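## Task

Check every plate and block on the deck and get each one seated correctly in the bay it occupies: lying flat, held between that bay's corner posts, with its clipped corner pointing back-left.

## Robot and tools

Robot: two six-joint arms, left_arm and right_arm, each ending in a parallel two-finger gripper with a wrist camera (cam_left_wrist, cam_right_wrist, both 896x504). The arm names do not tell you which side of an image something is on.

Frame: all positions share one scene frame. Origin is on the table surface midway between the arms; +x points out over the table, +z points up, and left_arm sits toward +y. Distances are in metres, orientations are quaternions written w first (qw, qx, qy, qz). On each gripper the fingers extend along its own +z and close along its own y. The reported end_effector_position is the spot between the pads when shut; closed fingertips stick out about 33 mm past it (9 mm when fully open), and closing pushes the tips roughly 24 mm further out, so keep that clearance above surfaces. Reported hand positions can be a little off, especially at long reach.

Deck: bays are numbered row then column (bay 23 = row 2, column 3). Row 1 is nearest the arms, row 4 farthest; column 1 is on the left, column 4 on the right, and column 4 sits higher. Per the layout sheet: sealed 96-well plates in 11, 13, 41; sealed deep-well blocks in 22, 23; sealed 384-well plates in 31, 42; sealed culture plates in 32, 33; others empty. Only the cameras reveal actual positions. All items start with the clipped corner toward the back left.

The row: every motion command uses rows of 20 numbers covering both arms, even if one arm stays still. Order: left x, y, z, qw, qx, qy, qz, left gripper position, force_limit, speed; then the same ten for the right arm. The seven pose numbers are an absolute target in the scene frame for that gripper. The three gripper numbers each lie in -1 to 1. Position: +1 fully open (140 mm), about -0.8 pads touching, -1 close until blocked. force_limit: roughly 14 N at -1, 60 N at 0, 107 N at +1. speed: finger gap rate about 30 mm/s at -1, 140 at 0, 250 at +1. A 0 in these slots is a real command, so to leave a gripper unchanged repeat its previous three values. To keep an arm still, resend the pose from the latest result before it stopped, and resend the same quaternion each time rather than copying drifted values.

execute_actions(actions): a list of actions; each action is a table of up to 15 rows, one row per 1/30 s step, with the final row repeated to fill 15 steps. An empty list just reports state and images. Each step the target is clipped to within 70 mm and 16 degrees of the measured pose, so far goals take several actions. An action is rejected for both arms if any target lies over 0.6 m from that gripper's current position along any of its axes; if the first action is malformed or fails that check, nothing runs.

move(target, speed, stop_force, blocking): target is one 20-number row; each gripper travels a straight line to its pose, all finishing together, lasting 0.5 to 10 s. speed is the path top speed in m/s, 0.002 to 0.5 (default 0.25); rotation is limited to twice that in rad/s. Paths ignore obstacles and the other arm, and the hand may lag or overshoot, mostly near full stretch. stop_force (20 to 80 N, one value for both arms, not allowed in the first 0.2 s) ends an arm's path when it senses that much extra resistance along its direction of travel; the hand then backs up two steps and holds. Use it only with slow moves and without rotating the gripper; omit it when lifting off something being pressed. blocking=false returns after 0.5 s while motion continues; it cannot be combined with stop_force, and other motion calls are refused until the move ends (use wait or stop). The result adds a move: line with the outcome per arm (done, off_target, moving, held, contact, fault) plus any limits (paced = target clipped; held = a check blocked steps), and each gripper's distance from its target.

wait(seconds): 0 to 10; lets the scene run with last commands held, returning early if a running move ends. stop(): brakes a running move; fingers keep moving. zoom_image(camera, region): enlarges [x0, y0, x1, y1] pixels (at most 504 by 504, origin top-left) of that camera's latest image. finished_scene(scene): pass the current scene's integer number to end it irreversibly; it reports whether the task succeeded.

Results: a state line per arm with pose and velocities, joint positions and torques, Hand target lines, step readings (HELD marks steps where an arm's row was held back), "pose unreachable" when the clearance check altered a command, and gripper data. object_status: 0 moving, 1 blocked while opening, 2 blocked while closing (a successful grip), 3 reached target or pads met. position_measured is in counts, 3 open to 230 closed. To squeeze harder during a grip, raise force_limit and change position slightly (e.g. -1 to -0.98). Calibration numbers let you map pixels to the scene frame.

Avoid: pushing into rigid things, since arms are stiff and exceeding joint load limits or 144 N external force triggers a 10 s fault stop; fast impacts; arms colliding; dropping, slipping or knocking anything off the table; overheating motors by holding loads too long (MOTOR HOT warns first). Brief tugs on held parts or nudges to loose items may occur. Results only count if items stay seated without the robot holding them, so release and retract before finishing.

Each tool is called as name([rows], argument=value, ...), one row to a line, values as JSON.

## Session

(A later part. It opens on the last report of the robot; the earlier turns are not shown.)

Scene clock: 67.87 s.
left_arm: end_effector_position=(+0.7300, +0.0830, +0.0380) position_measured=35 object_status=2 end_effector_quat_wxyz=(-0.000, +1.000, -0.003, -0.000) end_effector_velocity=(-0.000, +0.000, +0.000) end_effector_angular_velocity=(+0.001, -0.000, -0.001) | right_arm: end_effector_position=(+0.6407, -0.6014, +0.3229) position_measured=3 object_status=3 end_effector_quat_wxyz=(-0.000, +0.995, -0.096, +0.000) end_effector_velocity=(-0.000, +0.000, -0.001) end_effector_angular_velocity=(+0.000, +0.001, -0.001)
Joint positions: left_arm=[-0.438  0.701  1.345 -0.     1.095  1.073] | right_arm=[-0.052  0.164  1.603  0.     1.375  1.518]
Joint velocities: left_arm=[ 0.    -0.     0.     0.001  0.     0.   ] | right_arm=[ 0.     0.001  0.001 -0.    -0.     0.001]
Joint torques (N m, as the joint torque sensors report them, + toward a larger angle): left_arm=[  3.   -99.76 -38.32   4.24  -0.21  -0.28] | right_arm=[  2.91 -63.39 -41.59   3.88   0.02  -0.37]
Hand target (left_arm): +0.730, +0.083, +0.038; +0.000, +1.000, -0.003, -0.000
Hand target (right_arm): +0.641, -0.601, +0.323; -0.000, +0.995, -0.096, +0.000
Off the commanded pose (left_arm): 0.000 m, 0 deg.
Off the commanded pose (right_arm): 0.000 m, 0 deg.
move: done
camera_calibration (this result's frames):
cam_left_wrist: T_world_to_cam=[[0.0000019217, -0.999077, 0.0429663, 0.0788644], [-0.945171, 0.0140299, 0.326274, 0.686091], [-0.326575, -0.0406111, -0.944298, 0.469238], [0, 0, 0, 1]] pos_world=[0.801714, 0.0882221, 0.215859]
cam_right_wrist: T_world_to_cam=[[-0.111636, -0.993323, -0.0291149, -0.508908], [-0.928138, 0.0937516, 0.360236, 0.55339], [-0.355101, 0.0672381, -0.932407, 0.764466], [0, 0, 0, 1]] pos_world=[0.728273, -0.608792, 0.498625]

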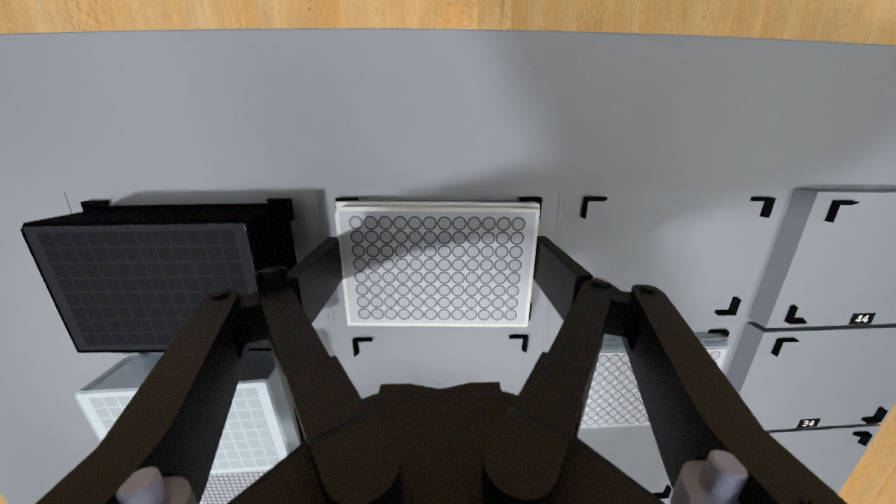

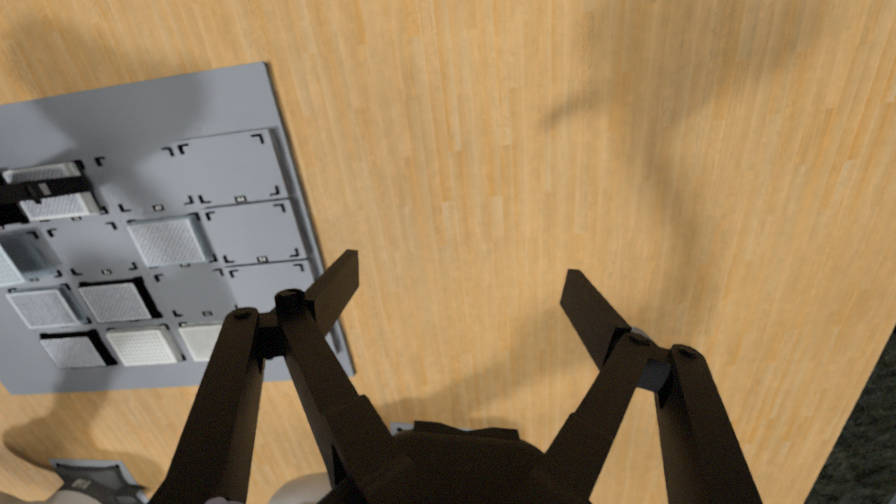

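Shift right ~1.5 mm, slightly forward, yaw to +small.

move(target=[0.729,0.0815,0.038,0,1,0.002,0,-1,-0.6,-1,0.6407,-0.6014,0.3229,0,0.995,-0.096,0,1,0,0], speed=0.02)

move(target=[0.729,0.0815,0.032,0,1,0.002,0,-1,-0.6,-1,0.6407,-0.6014,0.3229,0,0.995,-0.096,0,1,0,0], speed=0.006, stop_force=20)

move(target=[0.729,0.0815,0.033,0,1,0.002,0,0.86,-0.6,-1,0.6407,-0.6014,0.3229,0,0.995,-0.096,0,1,0,0])

move(target=[0.72,0.0815,0.09,0,1,0,0,0.86,-0.6,-1,0.6407,-0.6014,0.3229,0,0.995,-0.096,0,1,0,0])

zoom_image(camera="cam_left_wrist", region=[330,150,550,320])

move(target=[0.62,0.255,0.085,0,0.9994,0.035,0,1,-1,-1,0.6407,-0.6014,0.3229,0,0.995,-0.096,0,1,0,0])

Scene clock: 79.30 s.
left_arm: end_effector_position=(+0.7290, +0.0815, +0.0380) position_measured=35 object_status=2 end_effector_quat_wxyz=(+0.000, +1.000, +0.002, -0.000) end_effector_velocity=(-0.000, -0.000, -0.000) end_effector_angular_velocity=(-0.001, +0.001, +0.001) | right_arm: end_effector_position=(+0.6407, -0.6014, +0.3229) position_measured=3 object_status=3 end_effector_quat_wxyz=(-0.000, +0.995, -0.096, +0.000) end_effector_velocity=(-0.001, +0.000, -0.001) end_effector_angular_velocity=(+0.000, +0.003, -0.000)
Joint positions: left_arm=[-0.44   0.701  1.346 -0.     1.095  1.061] | right_arm=[-0.052  0.164  1.603  0.     1.375  1.518]
Joint velocities: left_arm=[-0.     0.    -0.    -0.001  0.    -0.   ] | right_arm=[-0.     0.001  0.    -0.     0.002  0.   ]
Joint torques (N m, as the joint torque sensors report them, + toward a larger angle): left_arm=[   1.4  -100.9   -38.68    3.62   -0.02   -0.23] | right_arm=[  1.43 -63.01 -41.39   3.98   0.23  -0.4 ]
Hand target (left_arm): +0.729, +0.082, +0.038; -0.000, +1.000, +0.002, +0.000
Hand target (right_arm): +0.641, -0.601, +0.323; -0.000, +0.995, -0.096, +0.000
Off the commanded pose (left_arm): 0.000 m, 0 deg.
Off the commanded pose (right_arm): 0.000 m, 0 deg.
move: done
camera_calibration (this result's frames):
cam_left_wrist: T_world_to_cam=[[0.0100089, -0.999026, 0.0429782, 0.0700804], [-0.945264, 0.00456605, 0.326274, 0.686012], [-0.326152, -0.0438914, -0.944298, 0.468803], [0, 0, 0, 1]] pos_world=[0.800662, 0.0874562, 0.21585]
cam_right_wrist: T_world_to_cam=[[-0.111636, -0.993323, -0.029115, -0.508908], [-0.928138, 0.0937517, 0.360236, 0.55339], [-0.355101, 0.0672382, -0.932407, 0.764466], [0, 0, 0, 1]] pos_world=[0.728273, -0.608792, 0.498625]

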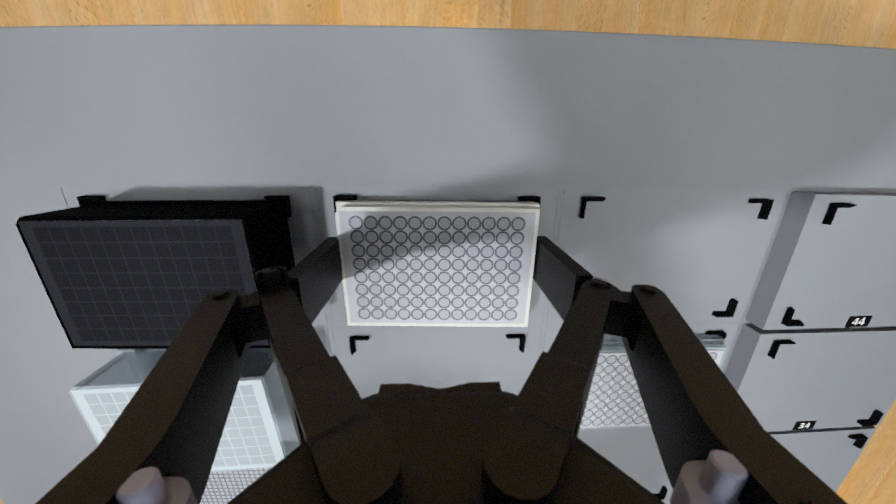

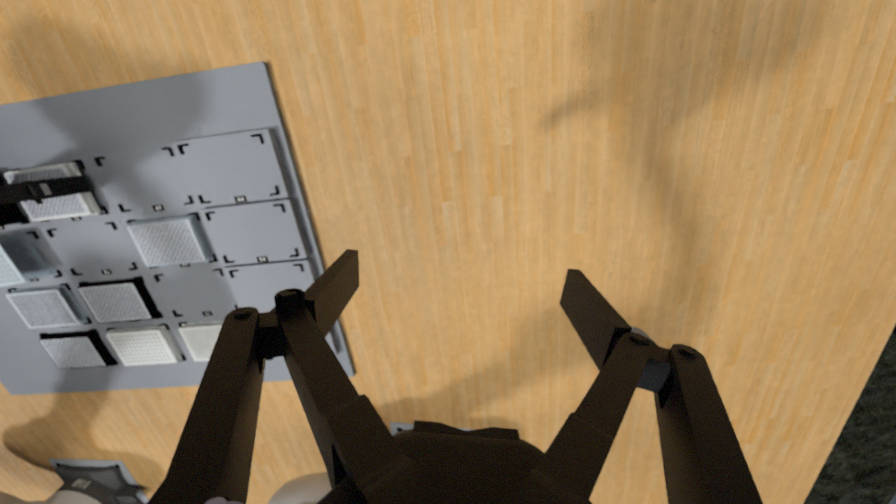

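Scene clock: 80.33 s.
left_arm: end_effector_position=(+0.7289, +0.0815, +0.0338) position_measured=35 object_status=2 end_effector_quat_wxyz=(+0.000, +1.000, +0.002, -0.000) end_effector_velocity=(-0.002, +0.001, -0.001) end_effector_angular_velocity=(+0.001, +0.004, +0.000) | right_arm: end_effector_position=(+0.6407, -0.6014, +0.3229) position_measured=3 object_status=3 end_effector_quat_wxyz=(-0.000, +0.995, -0.096, -0.000) end_effector_velocity=(+0.000, +0.000, -0.000) end_effector_angular_velocity=(+0.000, +0.000, +0.000)
Joint positions: left_arm=[-0.44   0.704  1.349 -0.     1.089  1.061] | right_arm=[-0.052  0.164  1.603  0.     1.375  1.518]
Joint velocities: left_arm=[ 0.    -0.     0.002 -0.001  0.002 -0.   ] | right_arm=[ 0.  0.  0.  0.  0. -0.]
Joint torques (N m, as the joint torque sensors report them, + toward a larger angle): left_arm=[  3.36 -77.54 -26.28   2.57  -1.4   -0.29] | right_arm=[  2.02 -61.55 -41.17   4.2    0.    -0.39]
Hand target (left_arm): +0.729, +0.081, +0.034; +0.000, +1.000, +0.002, +0.000
Hand target (right_arm): +0.641, -0.601, +0.323; -0.000, +0.995, -0.096, +0.000
Off the commanded pose (left_arm): 0.002 m, 0 deg.
Off the commanded pose (right_arm): 0.000 m, 0 deg.
move: contact (left_arm)
camera_calibration (this result's frames):
cam_left_wrist: T_world_to_cam=[[0.0100109, -0.999026, 0.0429733, 0.0702898], [-0.945261, 0.00456298, 0.326282, 0.687298], [-0.32616, -0.0438874, -0.944295, 0.464855], [0, 0, 0, 1]] pos_world=[0.80059, 0.0874865, 0.211687]
cam_right_wrist: T_world_to_cam=[[-0.111636, -0.993323, -0.029115, -0.508908], [-0.928138, 0.0937514, 0.360237, 0.55339], [-0.355102, 0.0672381, -0.932407, 0.764466], [0, 0, 0, 1]] pos_world=[0.728273, -0.608792, 0.498625]

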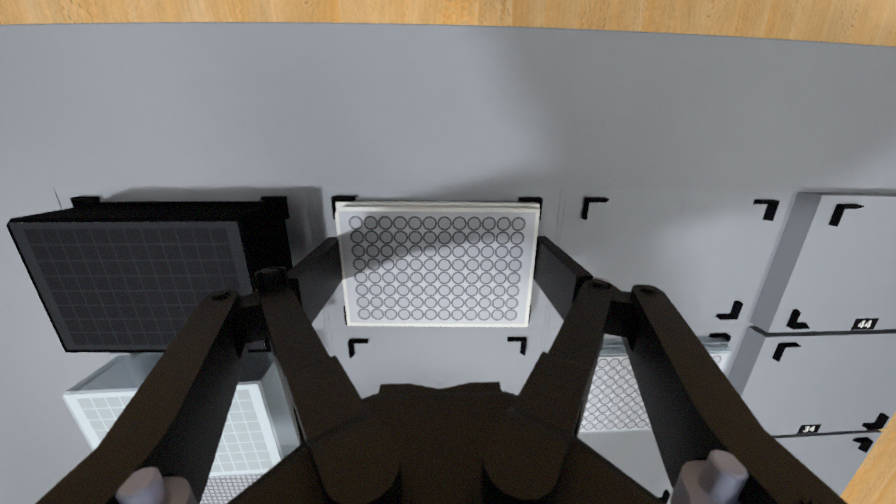

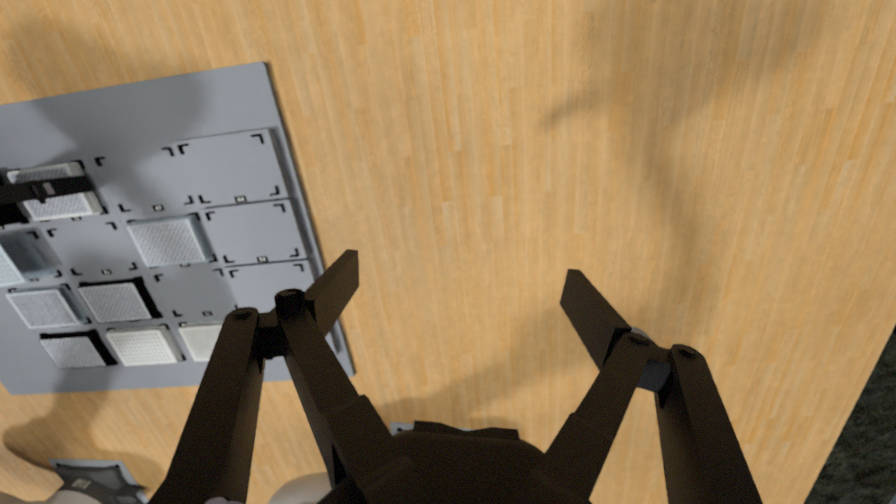

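Scene clock: 81.03 s.
left_arm: end_effector_position=(+0.7290, +0.0815, +0.0330) position_measured=21 object_status=3 end_effector_quat_wxyz=(+0.000, +1.000, +0.002, -0.000) end_effector_velocity=(-0.000, -0.000, +0.000) end_effector_angular_velocity=(-0.001, -0.000, +0.000) | right_arm: end_effector_position=(+0.6407, -0.6014, +0.3229) position_measured=3 object_status=3 end_effector_quat_wxyz=(-0.000, +0.995, -0.096, +0.000) end_effector_velocity=(+0.000, -0.000, +0.001) end_effector_angular_velocity=(-0.000, -0.002, +0.000)
Joint positions: left_arm=[-0.44   0.704  1.349 -0.     1.088  1.061] | right_arm=[-0.052  0.164  1.603  0.     1.375  1.518]
Joint velocities: left_arm=[-0.    -0.    -0.    -0.001 -0.    -0.   ] | right_arm=[-0.    -0.001 -0.     0.    -0.001 -0.   ]
Joint torques (N m, as the joint torque sensors report them, + toward a larger angle): left_arm=[   2.27 -100.29  -38.05    3.65    0.07   -0.21] | right_arm=[  3.22 -63.81 -41.16   4.16   0.16  -0.53]
Hand target (left_arm): +0.729, +0.082, +0.033; +0.000, +1.000, +0.002, -0.000
Hand target (right_arm): +0.641, -0.601, +0.323; -0.000, +0.995, -0.096, +0.000
Off the commanded pose (left_arm): 0.000 m, 0 deg.
Off the commanded pose (right_arm): 0.000 m, 0 deg.
move: done
camera_calibration (this result's frames):
cam_left_wrist: T_world_to_cam=[[0.00997616, -0.999026, 0.0429752, 0.070285], [-0.945263, 0.00459628, 0.326278, 0.687623], [-0.326158, -0.0438779, -0.944296, 0.464074], [0, 0, 0, 1]] pos_world=[0.800645, 0.0874186, 0.210847]
cam_right_wrist: T_world_to_cam=[[-0.111636, -0.993323, -0.0291148, -0.508908], [-0.928138, 0.0937515, 0.360236, 0.55339], [-0.355101, 0.067238, -0.932407, 0.764466], [0, 0, 0, 1]] pos_world=[0.728273, -0.608792, 0.498625]

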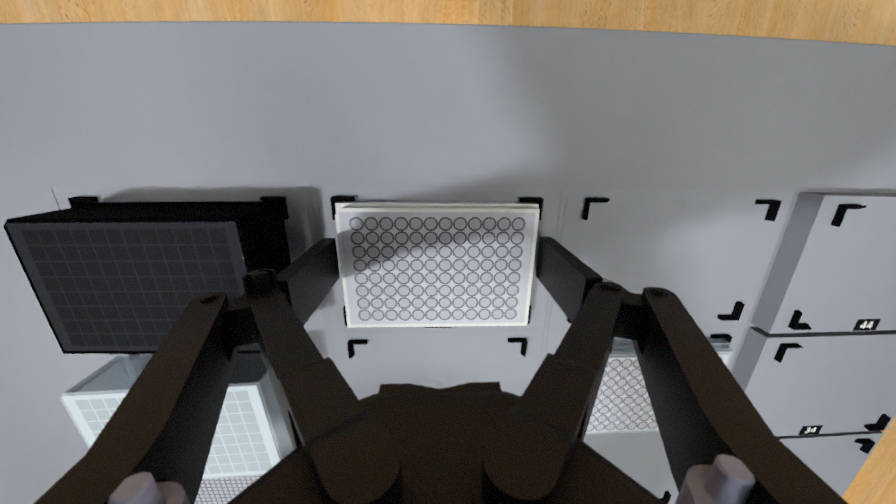

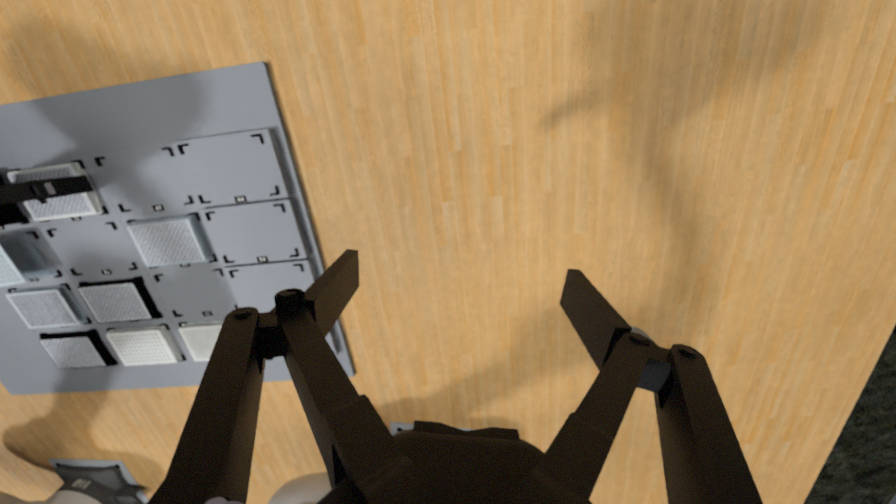

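Scene clock: 81.77 s.
left_arm: end_effector_position=(+0.7200, +0.0815, +0.0899) position_measured=21 object_status=3 end_effector_quat_wxyz=(-0.000, +1.000, +0.000, -0.000) end_effector_velocity=(+0.001, -0.000, +0.002) end_effector_angular_velocity=(-0.001, -0.002, -0.000) | right_arm: end_effector_position=(+0.6407, -0.6014, +0.3229) position_measured=3 object_status=3 end_effector_quat_wxyz=(-0.000, +0.995, -0.096, -0.000) end_effector_velocity=(-0.000, -0.000, +0.000) end_effector_angular_velocity=(+0.000, +0.001, -0.000)
Joint positions: left_arm=[-0.445  0.652  1.329 -0.     1.161  1.06 ] | right_arm=[-0.052  0.164  1.603  0.     1.375  1.518]
Joint velocities: left_arm=[-0.    -0.001 -0.002  0.001  0.     0.   ] | right_arm=[-0.    -0.     0.    -0.     0.001 -0.   ]
Joint torques (N m, as the joint torque sensors report them, + toward a larger angle): left_arm=[  2.67 -97.33 -39.25   3.78   0.18  -0.24] | right_arm=[  1.51 -61.69 -41.34   3.86   0.23  -0.44]
Hand target (left_arm): +0.720, +0.081, +0.090; -0.000, +1.000, +0.000, +0.000
Hand target (right_arm): +0.641, -0.601, +0.323; -0.000, +0.995, -0.096, +0.000
Off the commanded pose (left_arm): 0.000 m, 0 deg.
Off the commanded pose (right_arm): 0.000 m, 0 deg.
move: done
camera_calibration (this result's frames):
cam_left_wrist: T_world_to_cam=[[0.00605798, -0.999059, 0.0429439, 0.0707785], [-0.945219, 0.00829568, 0.326332, 0.660232], [-0.326381, -0.0425683, -0.944279, 0.514975], [0, 0, 0, 1]] pos_world=[0.791713, 0.0871565, 0.267786]
cam_right_wrist: T_world_to_cam=[[-0.111636, -0.993323, -0.0291147, -0.508908], [-0.928138, 0.0937514, 0.360237, 0.55339], [-0.355102, 0.0672378, -0.932407, 0.764466], [0, 0, 0, 1]] pos_world=[0.728273, -0.608792, 0.498625]

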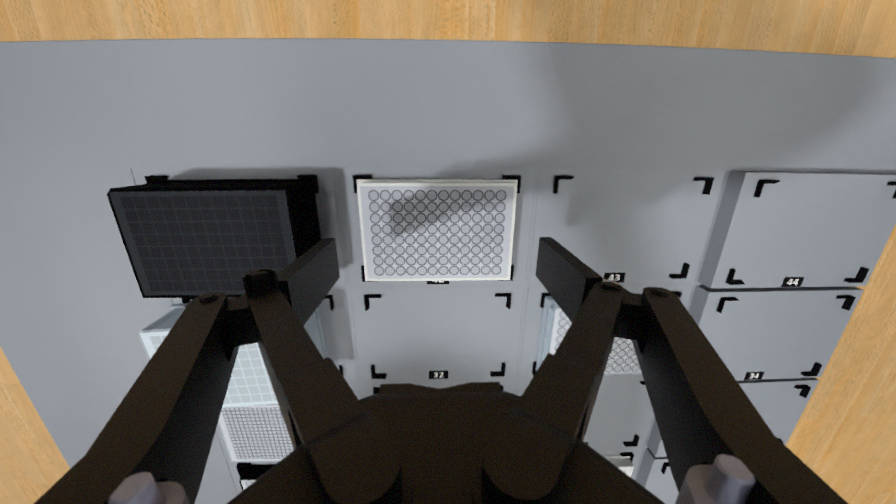

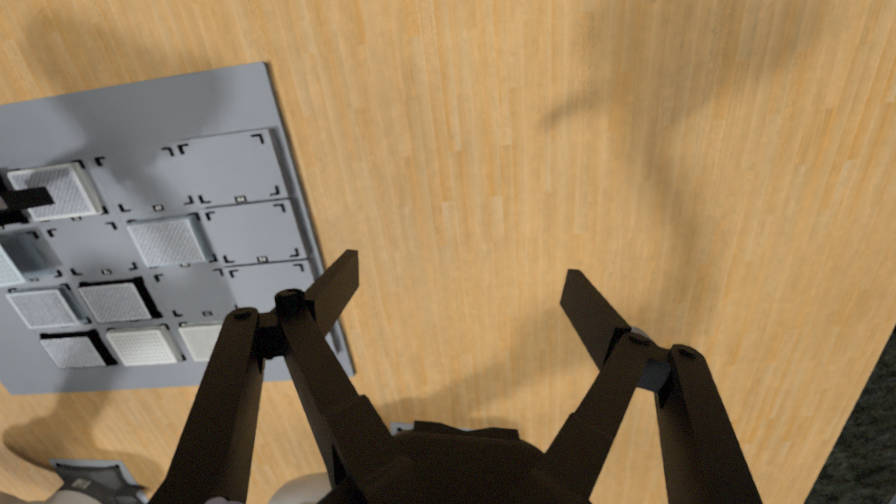

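Region (330, 150, 550, 320) of cam_left_wrist's 896x504 image, scaled by 2.291, with more detail than that image has; it fills the top 389 rows of this view, and the rest is white.

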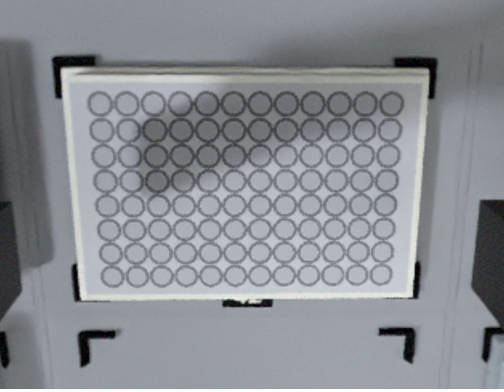

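Scene clock: 82.97 s.
left_arm: end_effector_position=(+0.6201, +0.2550, +0.0851) position_measured=3 object_status=3 end_effector_quat_wxyz=(+0.000, +0.999, +0.035, -0.000) end_effector_velocity=(+0.000, -0.000, +0.000) end_effector_angular_velocity=(-0.001, -0.000, +0.001) | right_arm: end_effector_position=(+0.6407, -0.6014, +0.3229) position_measured=3 object_status=3 end_effector_quat_wxyz=(-0.000, +0.995, -0.096, -0.000) end_effector_velocity=(-0.000, -0.000, -0.000) end_effector_angular_velocity=(-0.000, +0.001, +0.001)
Joint positions: left_arm=[-0.303  0.427  1.709 -0.     1.006  1.132] | right_arm=[-0.052  0.164  1.603  0.     1.375  1.518]
Joint velocities: left_arm=[ 0.    -0.001 -0.    -0.001 -0.     0.   ] | right_arm=[-0.     0.    -0.    -0.     0.001 -0.001]
Joint torques (N m, as the joint torque sensors report them, + toward a larger angle): left_arm=[  2.14 -75.81 -36.55   3.3   -0.04  -0.25] | right_arm=[  3.01 -62.46 -42.01   3.9    0.07  -0.29]
Hand target (left_arm): +0.620, +0.255, +0.085; +0.000, +0.999, +0.035, -0.000
Hand target (right_arm): +0.641, -0.601, +0.323; -0.000, +0.995, -0.096, +0.000
Off the commanded pose (left_arm): 0.000 m, 0 deg.
Off the commanded pose (right_arm): 0.000 m, 0 deg.
move: done
camera_calibration (this result's frames):
cam_left_wrist: T_world_to_cam=[[0.0757548, -0.996197, 0.0430328, 0.200971], [-0.943464, -0.0576441, 0.326424, 0.581616], [-0.322703, -0.0653281, -0.944243, 0.488648], [0, 0, 0, 1]] pos_world=[0.691197, 0.265656, 0.2629]
cam_right_wrist: T_world_to_cam=[[-0.111636, -0.993323, -0.0291149, -0.508908], [-0.928138, 0.0937516, 0.360237, 0.55339], [-0.355102, 0.0672381, -0.932406, 0.764466], [0, 0, 0, 1]] pos_world=[0.728273, -0.608792, 0.498625]

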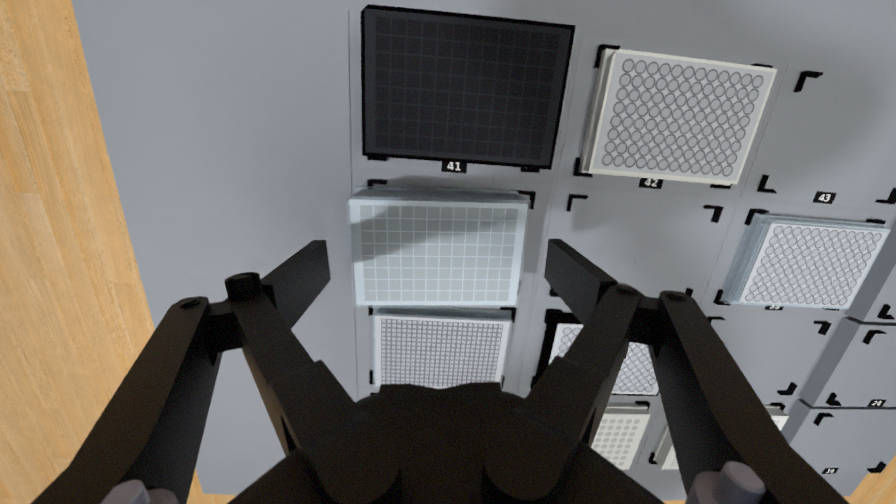

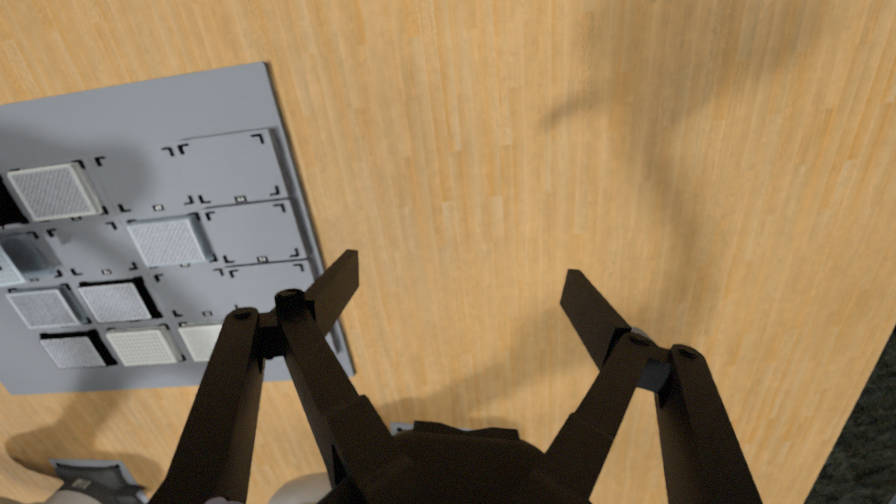

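Good alignment.

move(target=[0.62,0.255,0.05,0,0.9995,0.031,0,1,-1,-1,0.6407,-0.6014,0.3229,0,0.995,-0.096,0,1,0,0], speed=0.025, stop_force=20)

move(target=[0.62,0.255,0.05,0,0.9995,0.031,0,-1,-0.4,-1,0.6407,-0.6014,0.3229,0,0.995,-0.096,0,1,0,0])

move(target=[0.62,0.255,0.054,0,0.9995,0.031,0,-1,-0.4,-1,0.6407,-0.6014,0.3229,0,0.995,-0.096,0,1,0,0], speed=0.02)

move(target=[0.622,0.245,0.054,0,1,0,0,-1,-0.4,-1,0.6407,-0.6014,0.3229,0,0.995,-0.096,0,1,0,0], speed=0.03)

zoom_image(camera="cam_left_wrist", region=[290,130,590,380])

Scene clock: 96.13 s.
left_arm: end_effector_position=(+0.6200, +0.2550, +0.0500) position_measured=3 object_status=3 end_effector_quat_wxyz=(+0.000, +1.000, +0.031, +0.000) end_effector_velocity=(-0.000, +0.000, +0.000) end_effector_angular_velocity=(-0.000, -0.000, +0.000) | right_arm: end_effector_position=(+0.6407, -0.6014, +0.3229) position_measured=3 object_status=3 end_effector_quat_wxyz=(-0.000, +0.995, -0.096, +0.000) end_effector_velocity=(-0.000, +0.000, +0.001) end_effector_angular_velocity=(-0.000, -0.002, +0.001)
Joint positions: left_arm=[-0.303  0.459  1.734 -0.     0.948  1.14 ] | right_arm=[-0.052  0.164  1.603  0.     1.375  1.518]
Joint velocities: left_arm=[ 0.    -0.001  0.001 -0.    -0.     0.   ] | right_arm=[ 0.    -0.002  0.     0.    -0.    -0.   ]
Joint torques (N m, as the joint torque sensors report them, + toward a larger angle): left_arm=[  1.82 -77.72 -35.34   3.38   0.03  -0.28] | right_arm=[  1.56 -61.71 -41.71   4.13  -0.03  -0.48]
Hand target (left_arm): +0.620, +0.255, +0.050; +0.000, +1.000, +0.031, -0.000
Hand target (right_arm): +0.641, -0.601, +0.323; -0.000, +0.995, -0.096, +0.000
Off the commanded pose (left_arm): 0.000 m, 0 deg.
Off the commanded pose (right_arm): 0.000 m, 0 deg.
move: done
camera_calibration (this result's frames):
cam_left_wrist: T_world_to_cam=[[0.0678773, -0.996767, 0.0429881, 0.207528], [-0.943947, -0.0502097, 0.326257, 0.591408], [-0.323044, -0.0627239, -0.944303, 0.455081], [0, 0, 0, 1]] pos_world=[0.691183, 0.265096, 0.227863]
cam_right_wrist: T_world_to_cam=[[-0.111636, -0.993323, -0.0291147, -0.508908], [-0.928138, 0.0937514, 0.360236, 0.55339], [-0.355101, 0.0672378, -0.932407, 0.764466], [0, 0, 0, 1]] pos_world=[0.728273, -0.608792, 0.498625]

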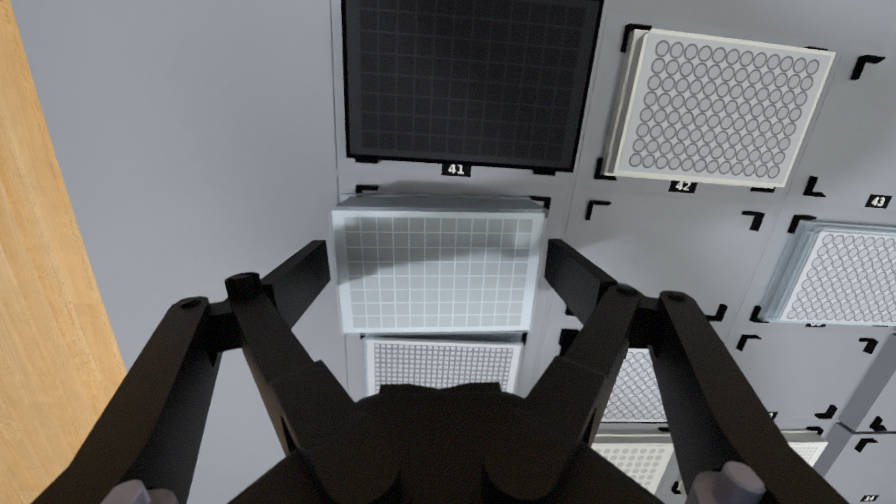

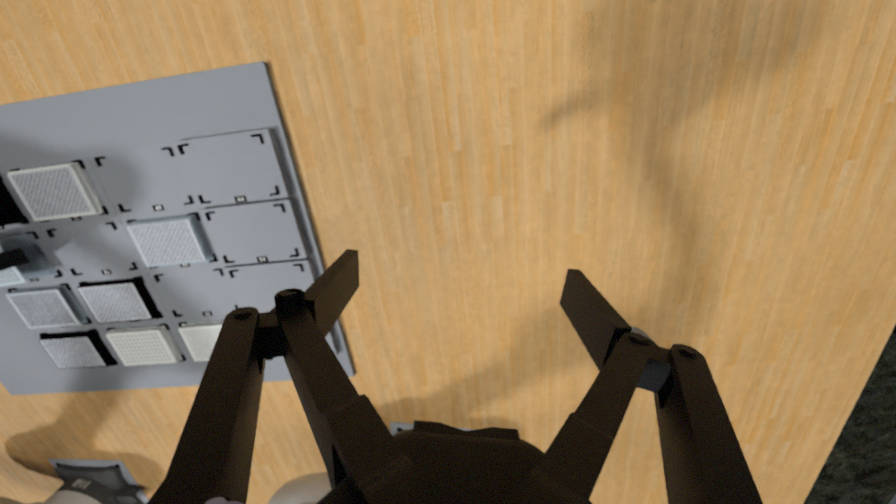

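Scene clock: 97.00 s.
left_arm: end_effector_position=(+0.6200, +0.2550, +0.0500) position_measured=35 object_status=0 end_effector_quat_wxyz=(-0.000, +1.000, +0.031, +0.000) end_effector_velocity=(-0.000, +0.000, -0.000) end_effector_angular_velocity=(-0.000, +0.000, +0.000) | right_arm: end_effector_position=(+0.6407, -0.6014, +0.3229) position_measured=3 object_status=3 end_effector_quat_wxyz=(-0.000, +0.995, -0.096, -0.000) end_effector_velocity=(-0.000, -0.000, +0.000) end_effector_angular_velocity=(-0.000, -0.000, +0.001)
Joint positions: left_arm=[-0.303  0.459  1.734  0.     0.948  1.14 ] | right_arm=[-0.052  0.164  1.603  0.     1.375  1.518]
Joint velocities: left_arm=[-0. -0.  0. -0.  0.  0.] | right_arm=[-0.    -0.    -0.    -0.     0.    -0.001]
Joint torques (N m, as the joint torque sensors report them, + toward a larger angle): left_arm=[  1.13 -60.4  -26.69   3.42  -0.69  -0.31] | right_arm=[  2.69 -62.17 -41.19   4.13   0.23  -0.51]
Hand target (left_arm): +0.620, +0.255, +0.050; +0.000, +1.000, +0.031, +0.000
Hand target (right_arm): +0.641, -0.601, +0.323; -0.000, +0.995, -0.096, +0.000
Off the commanded pose (left_arm): 0.000 m, 0 deg.
Off the commanded pose (right_arm): 0.000 m, 0 deg.
move: done
camera_calibration (this result's frames):
cam_left_wrist: T_world_to_cam=[[0.0678648, -0.996769, 0.0429685, 0.207544], [-0.943946, -0.0502041, 0.326259, 0.591409], [-0.323048, -0.0627014, -0.944303, 0.455071], [0, 0, 0, 1]] pos_world=[0.691183, 0.265098, 0.227855]
cam_right_wrist: T_world_to_cam=[[-0.111636, -0.993323, -0.0291149, -0.508908], [-0.928138, 0.0937515, 0.360237, 0.55339], [-0.355102, 0.0672381, -0.932407, 0.764466], [0, 0, 0, 1]] pos_world=[0.728273, -0.608792, 0.498625]

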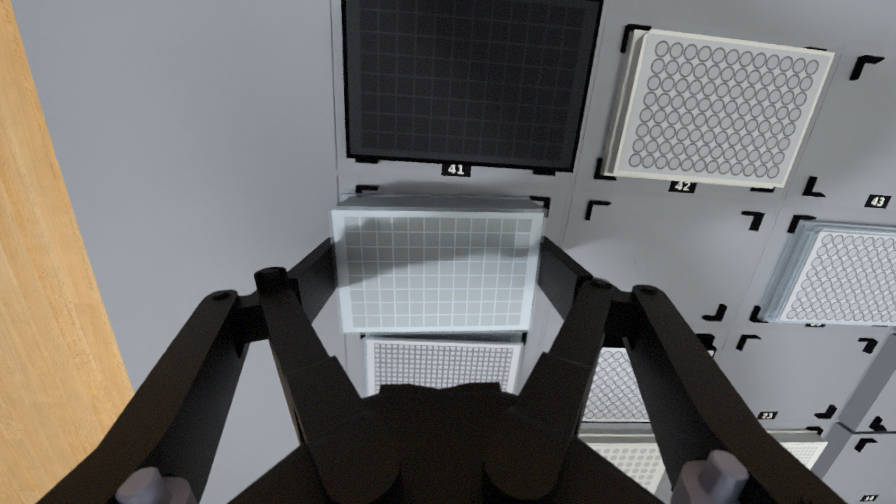

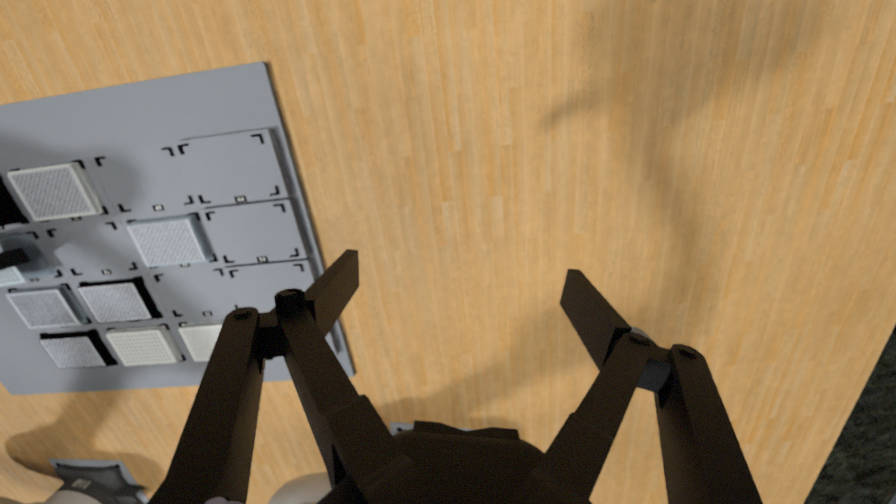

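Scene clock: 97.70 s.
left_arm: end_effector_position=(+0.6200, +0.2550, +0.0540) position_measured=35 object_status=2 end_effector_quat_wxyz=(-0.000, +1.000, +0.031, -0.000) end_effector_velocity=(+0.001, -0.000, +0.001) end_effector_angular_velocity=(-0.001, -0.001, +0.000) | right_arm: end_effector_position=(+0.6407, -0.6014, +0.3229) position_measured=3 object_status=3 end_effector_quat_wxyz=(-0.000, +0.995, -0.096, -0.000) end_effector_velocity=(-0.001, +0.000, +0.000) end_effector_angular_velocity=(+0.000, -0.000, +0.001)
Joint positions: left_arm=[-0.303  0.455  1.732  0.     0.955  1.14 ] | right_arm=[-0.052  0.164  1.603  0.     1.375  1.518]
Joint velocities: left_arm=[ 0.    -0.    -0.001 -0.     0.     0.   ] | right_arm=[ 0.    -0.001  0.001  0.     0.001 -0.001]
Joint torques (N m, as the joint torque sensors report them, + toward a larger angle): left_arm=[  2.53 -77.53 -35.47   3.2   -0.14  -0.15] | right_arm=[  2.71 -62.32 -41.67   4.    -0.03  -0.33]
Hand target (left_arm): +0.620, +0.255, +0.054; -0.000, +1.000, +0.031, +0.000
Hand target (right_arm): +0.641, -0.601, +0.323; -0.000, +0.995, -0.096, +0.000
Off the commanded pose (left_arm): 0.000 m, 0 deg.
Off the commanded pose (right_arm): 0.000 m, 0 deg.
move: done
camera_calibration (this result's frames):
cam_left_wrist: T_world_to_cam=[[0.0678653, -0.996769, 0.0429602, 0.207368], [-0.94394, -0.0502061, 0.326276, 0.590113], [-0.323065, -0.0626947, -0.944298, 0.45885], [0, 0, 0, 1]] pos_world=[0.691197, 0.265093, 0.231843]
cam_right_wrist: T_world_to_cam=[[-0.111636, -0.993323, -0.029115, -0.508908], [-0.928138, 0.0937513, 0.360237, 0.55339], [-0.355102, 0.0672381, -0.932406, 0.764466], [0, 0, 0, 1]] pos_world=[0.728273, -0.608792, 0.498625]

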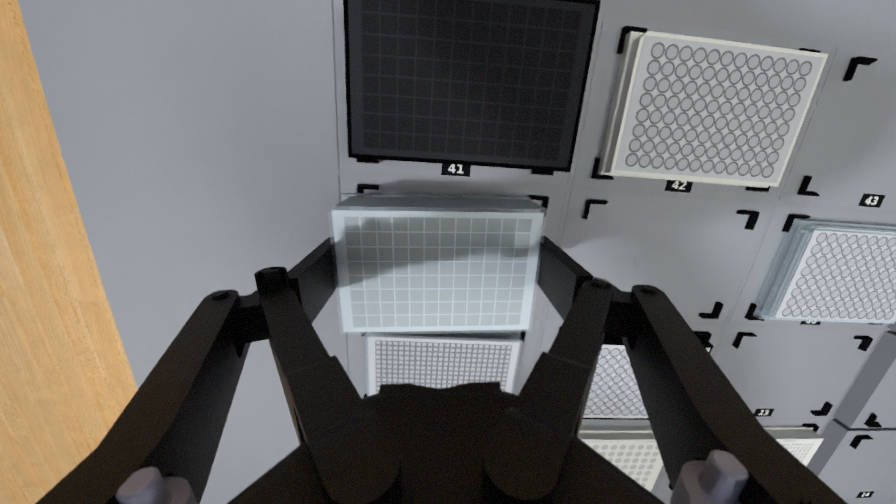

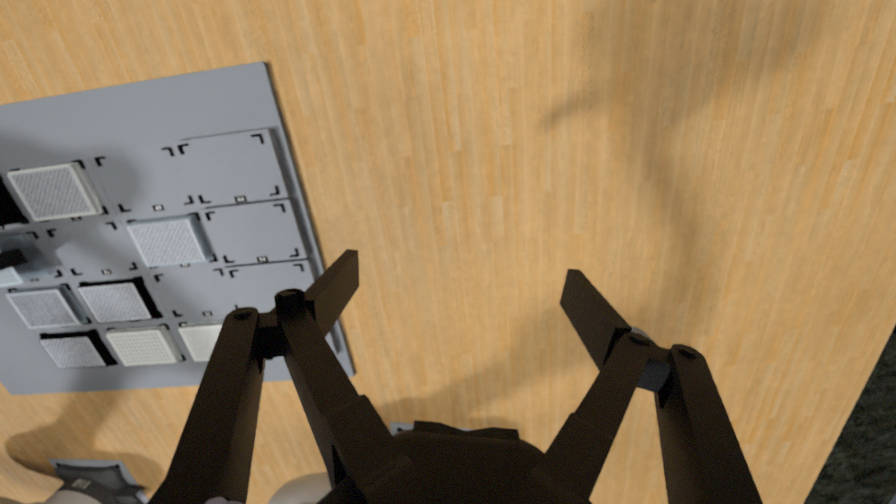

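Scene clock: 98.97 s.
left_arm: end_effector_position=(+0.6220, +0.2450, +0.0540) position_measured=35 object_status=2 end_effector_quat_wxyz=(-0.000, +1.000, +0.000, +0.000) end_effector_velocity=(-0.000, +0.000, -0.000) end_effector_angular_velocity=(+0.000, +0.000, -0.000) | right_arm: end_effector_position=(+0.6407, -0.6014, +0.3229) position_measured=3 object_status=3 end_effector_quat_wxyz=(-0.000, +0.995, -0.096, +0.000) end_effector_velocity=(+0.000, +0.000, -0.000) end_effector_angular_velocity=(+0.000, -0.000, -0.000)
Joint positions: left_arm=[-0.315  0.462  1.721  0.     0.959  1.19 ] | right_arm=[-0.052  0.164  1.603  0.     1.375  1.518]
Joint velocities: left_arm=[-0.  0.  0.  0. -0.  0.] | right_arm=[ 0.     0.     0.     0.    -0.001  0.   ]
Joint torques (N m, as the joint torque sensors report them, + toward a larger angle): left_arm=[  2.87 -78.31 -35.46   3.19   0.2   -0.16] | right_arm=[  2.38 -62.4  -41.73   4.09   0.05  -0.49]
Hand target (left_arm): +0.622, +0.245, +0.054; -0.000, +1.000, +0.000, +0.000
Hand target (right_arm): +0.641, -0.601, +0.323; -0.000, +0.995, -0.096, +0.000
Off the commanded pose (left_arm): 0.000 m, 0 deg.
Off the commanded pose (right_arm): 0.000 m, 0 deg.
move: done
camera_calibration (this result's frames):
cam_left_wrist: T_world_to_cam=[[0.00600787, -0.999059, 0.0429443, 0.236311], [-0.945245, 0.00833969, 0.326254, 0.577966], [-0.326305, -0.042553, -0.944306, 0.455957], [0, 0, 0, 1]] pos_world=[0.693681, 0.250671, 0.231851]
cam_right_wrist: T_world_to_cam=[[-0.111636, -0.993323, -0.0291148, -0.508908], [-0.928138, 0.0937514, 0.360236, 0.55339], [-0.355101, 0.0672379, -0.932407, 0.764466], [0, 0, 0, 1]] pos_world=[0.728273, -0.608792, 0.498625]

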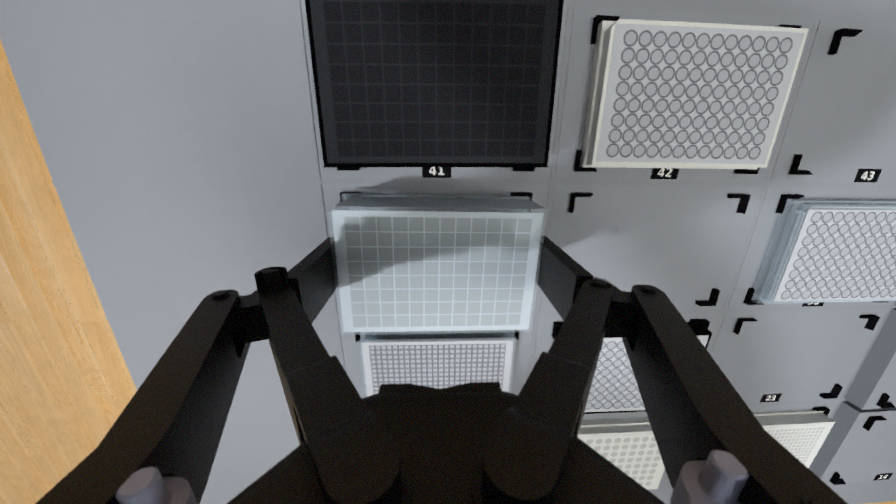

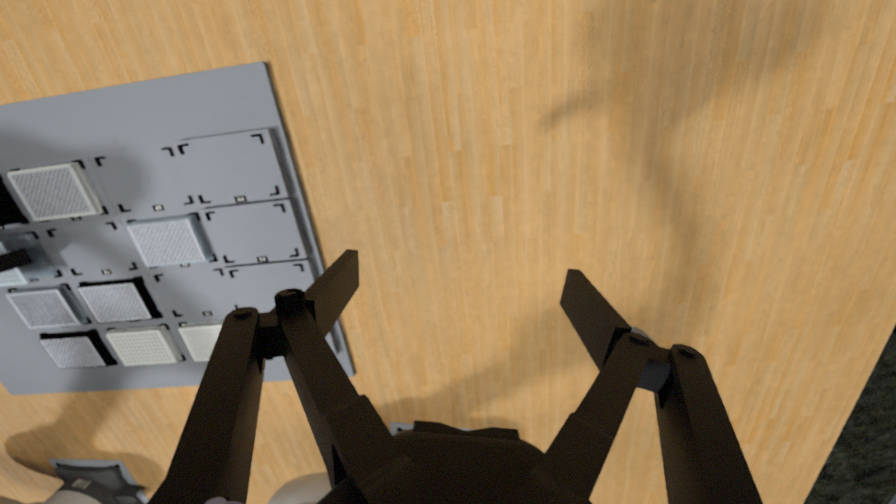

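Region (290, 130, 590, 380) of cam_left_wrist's 896x504 image, scaled by 1.680, with more detail than that image has.

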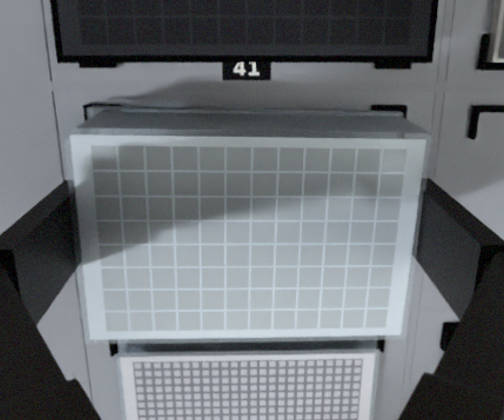

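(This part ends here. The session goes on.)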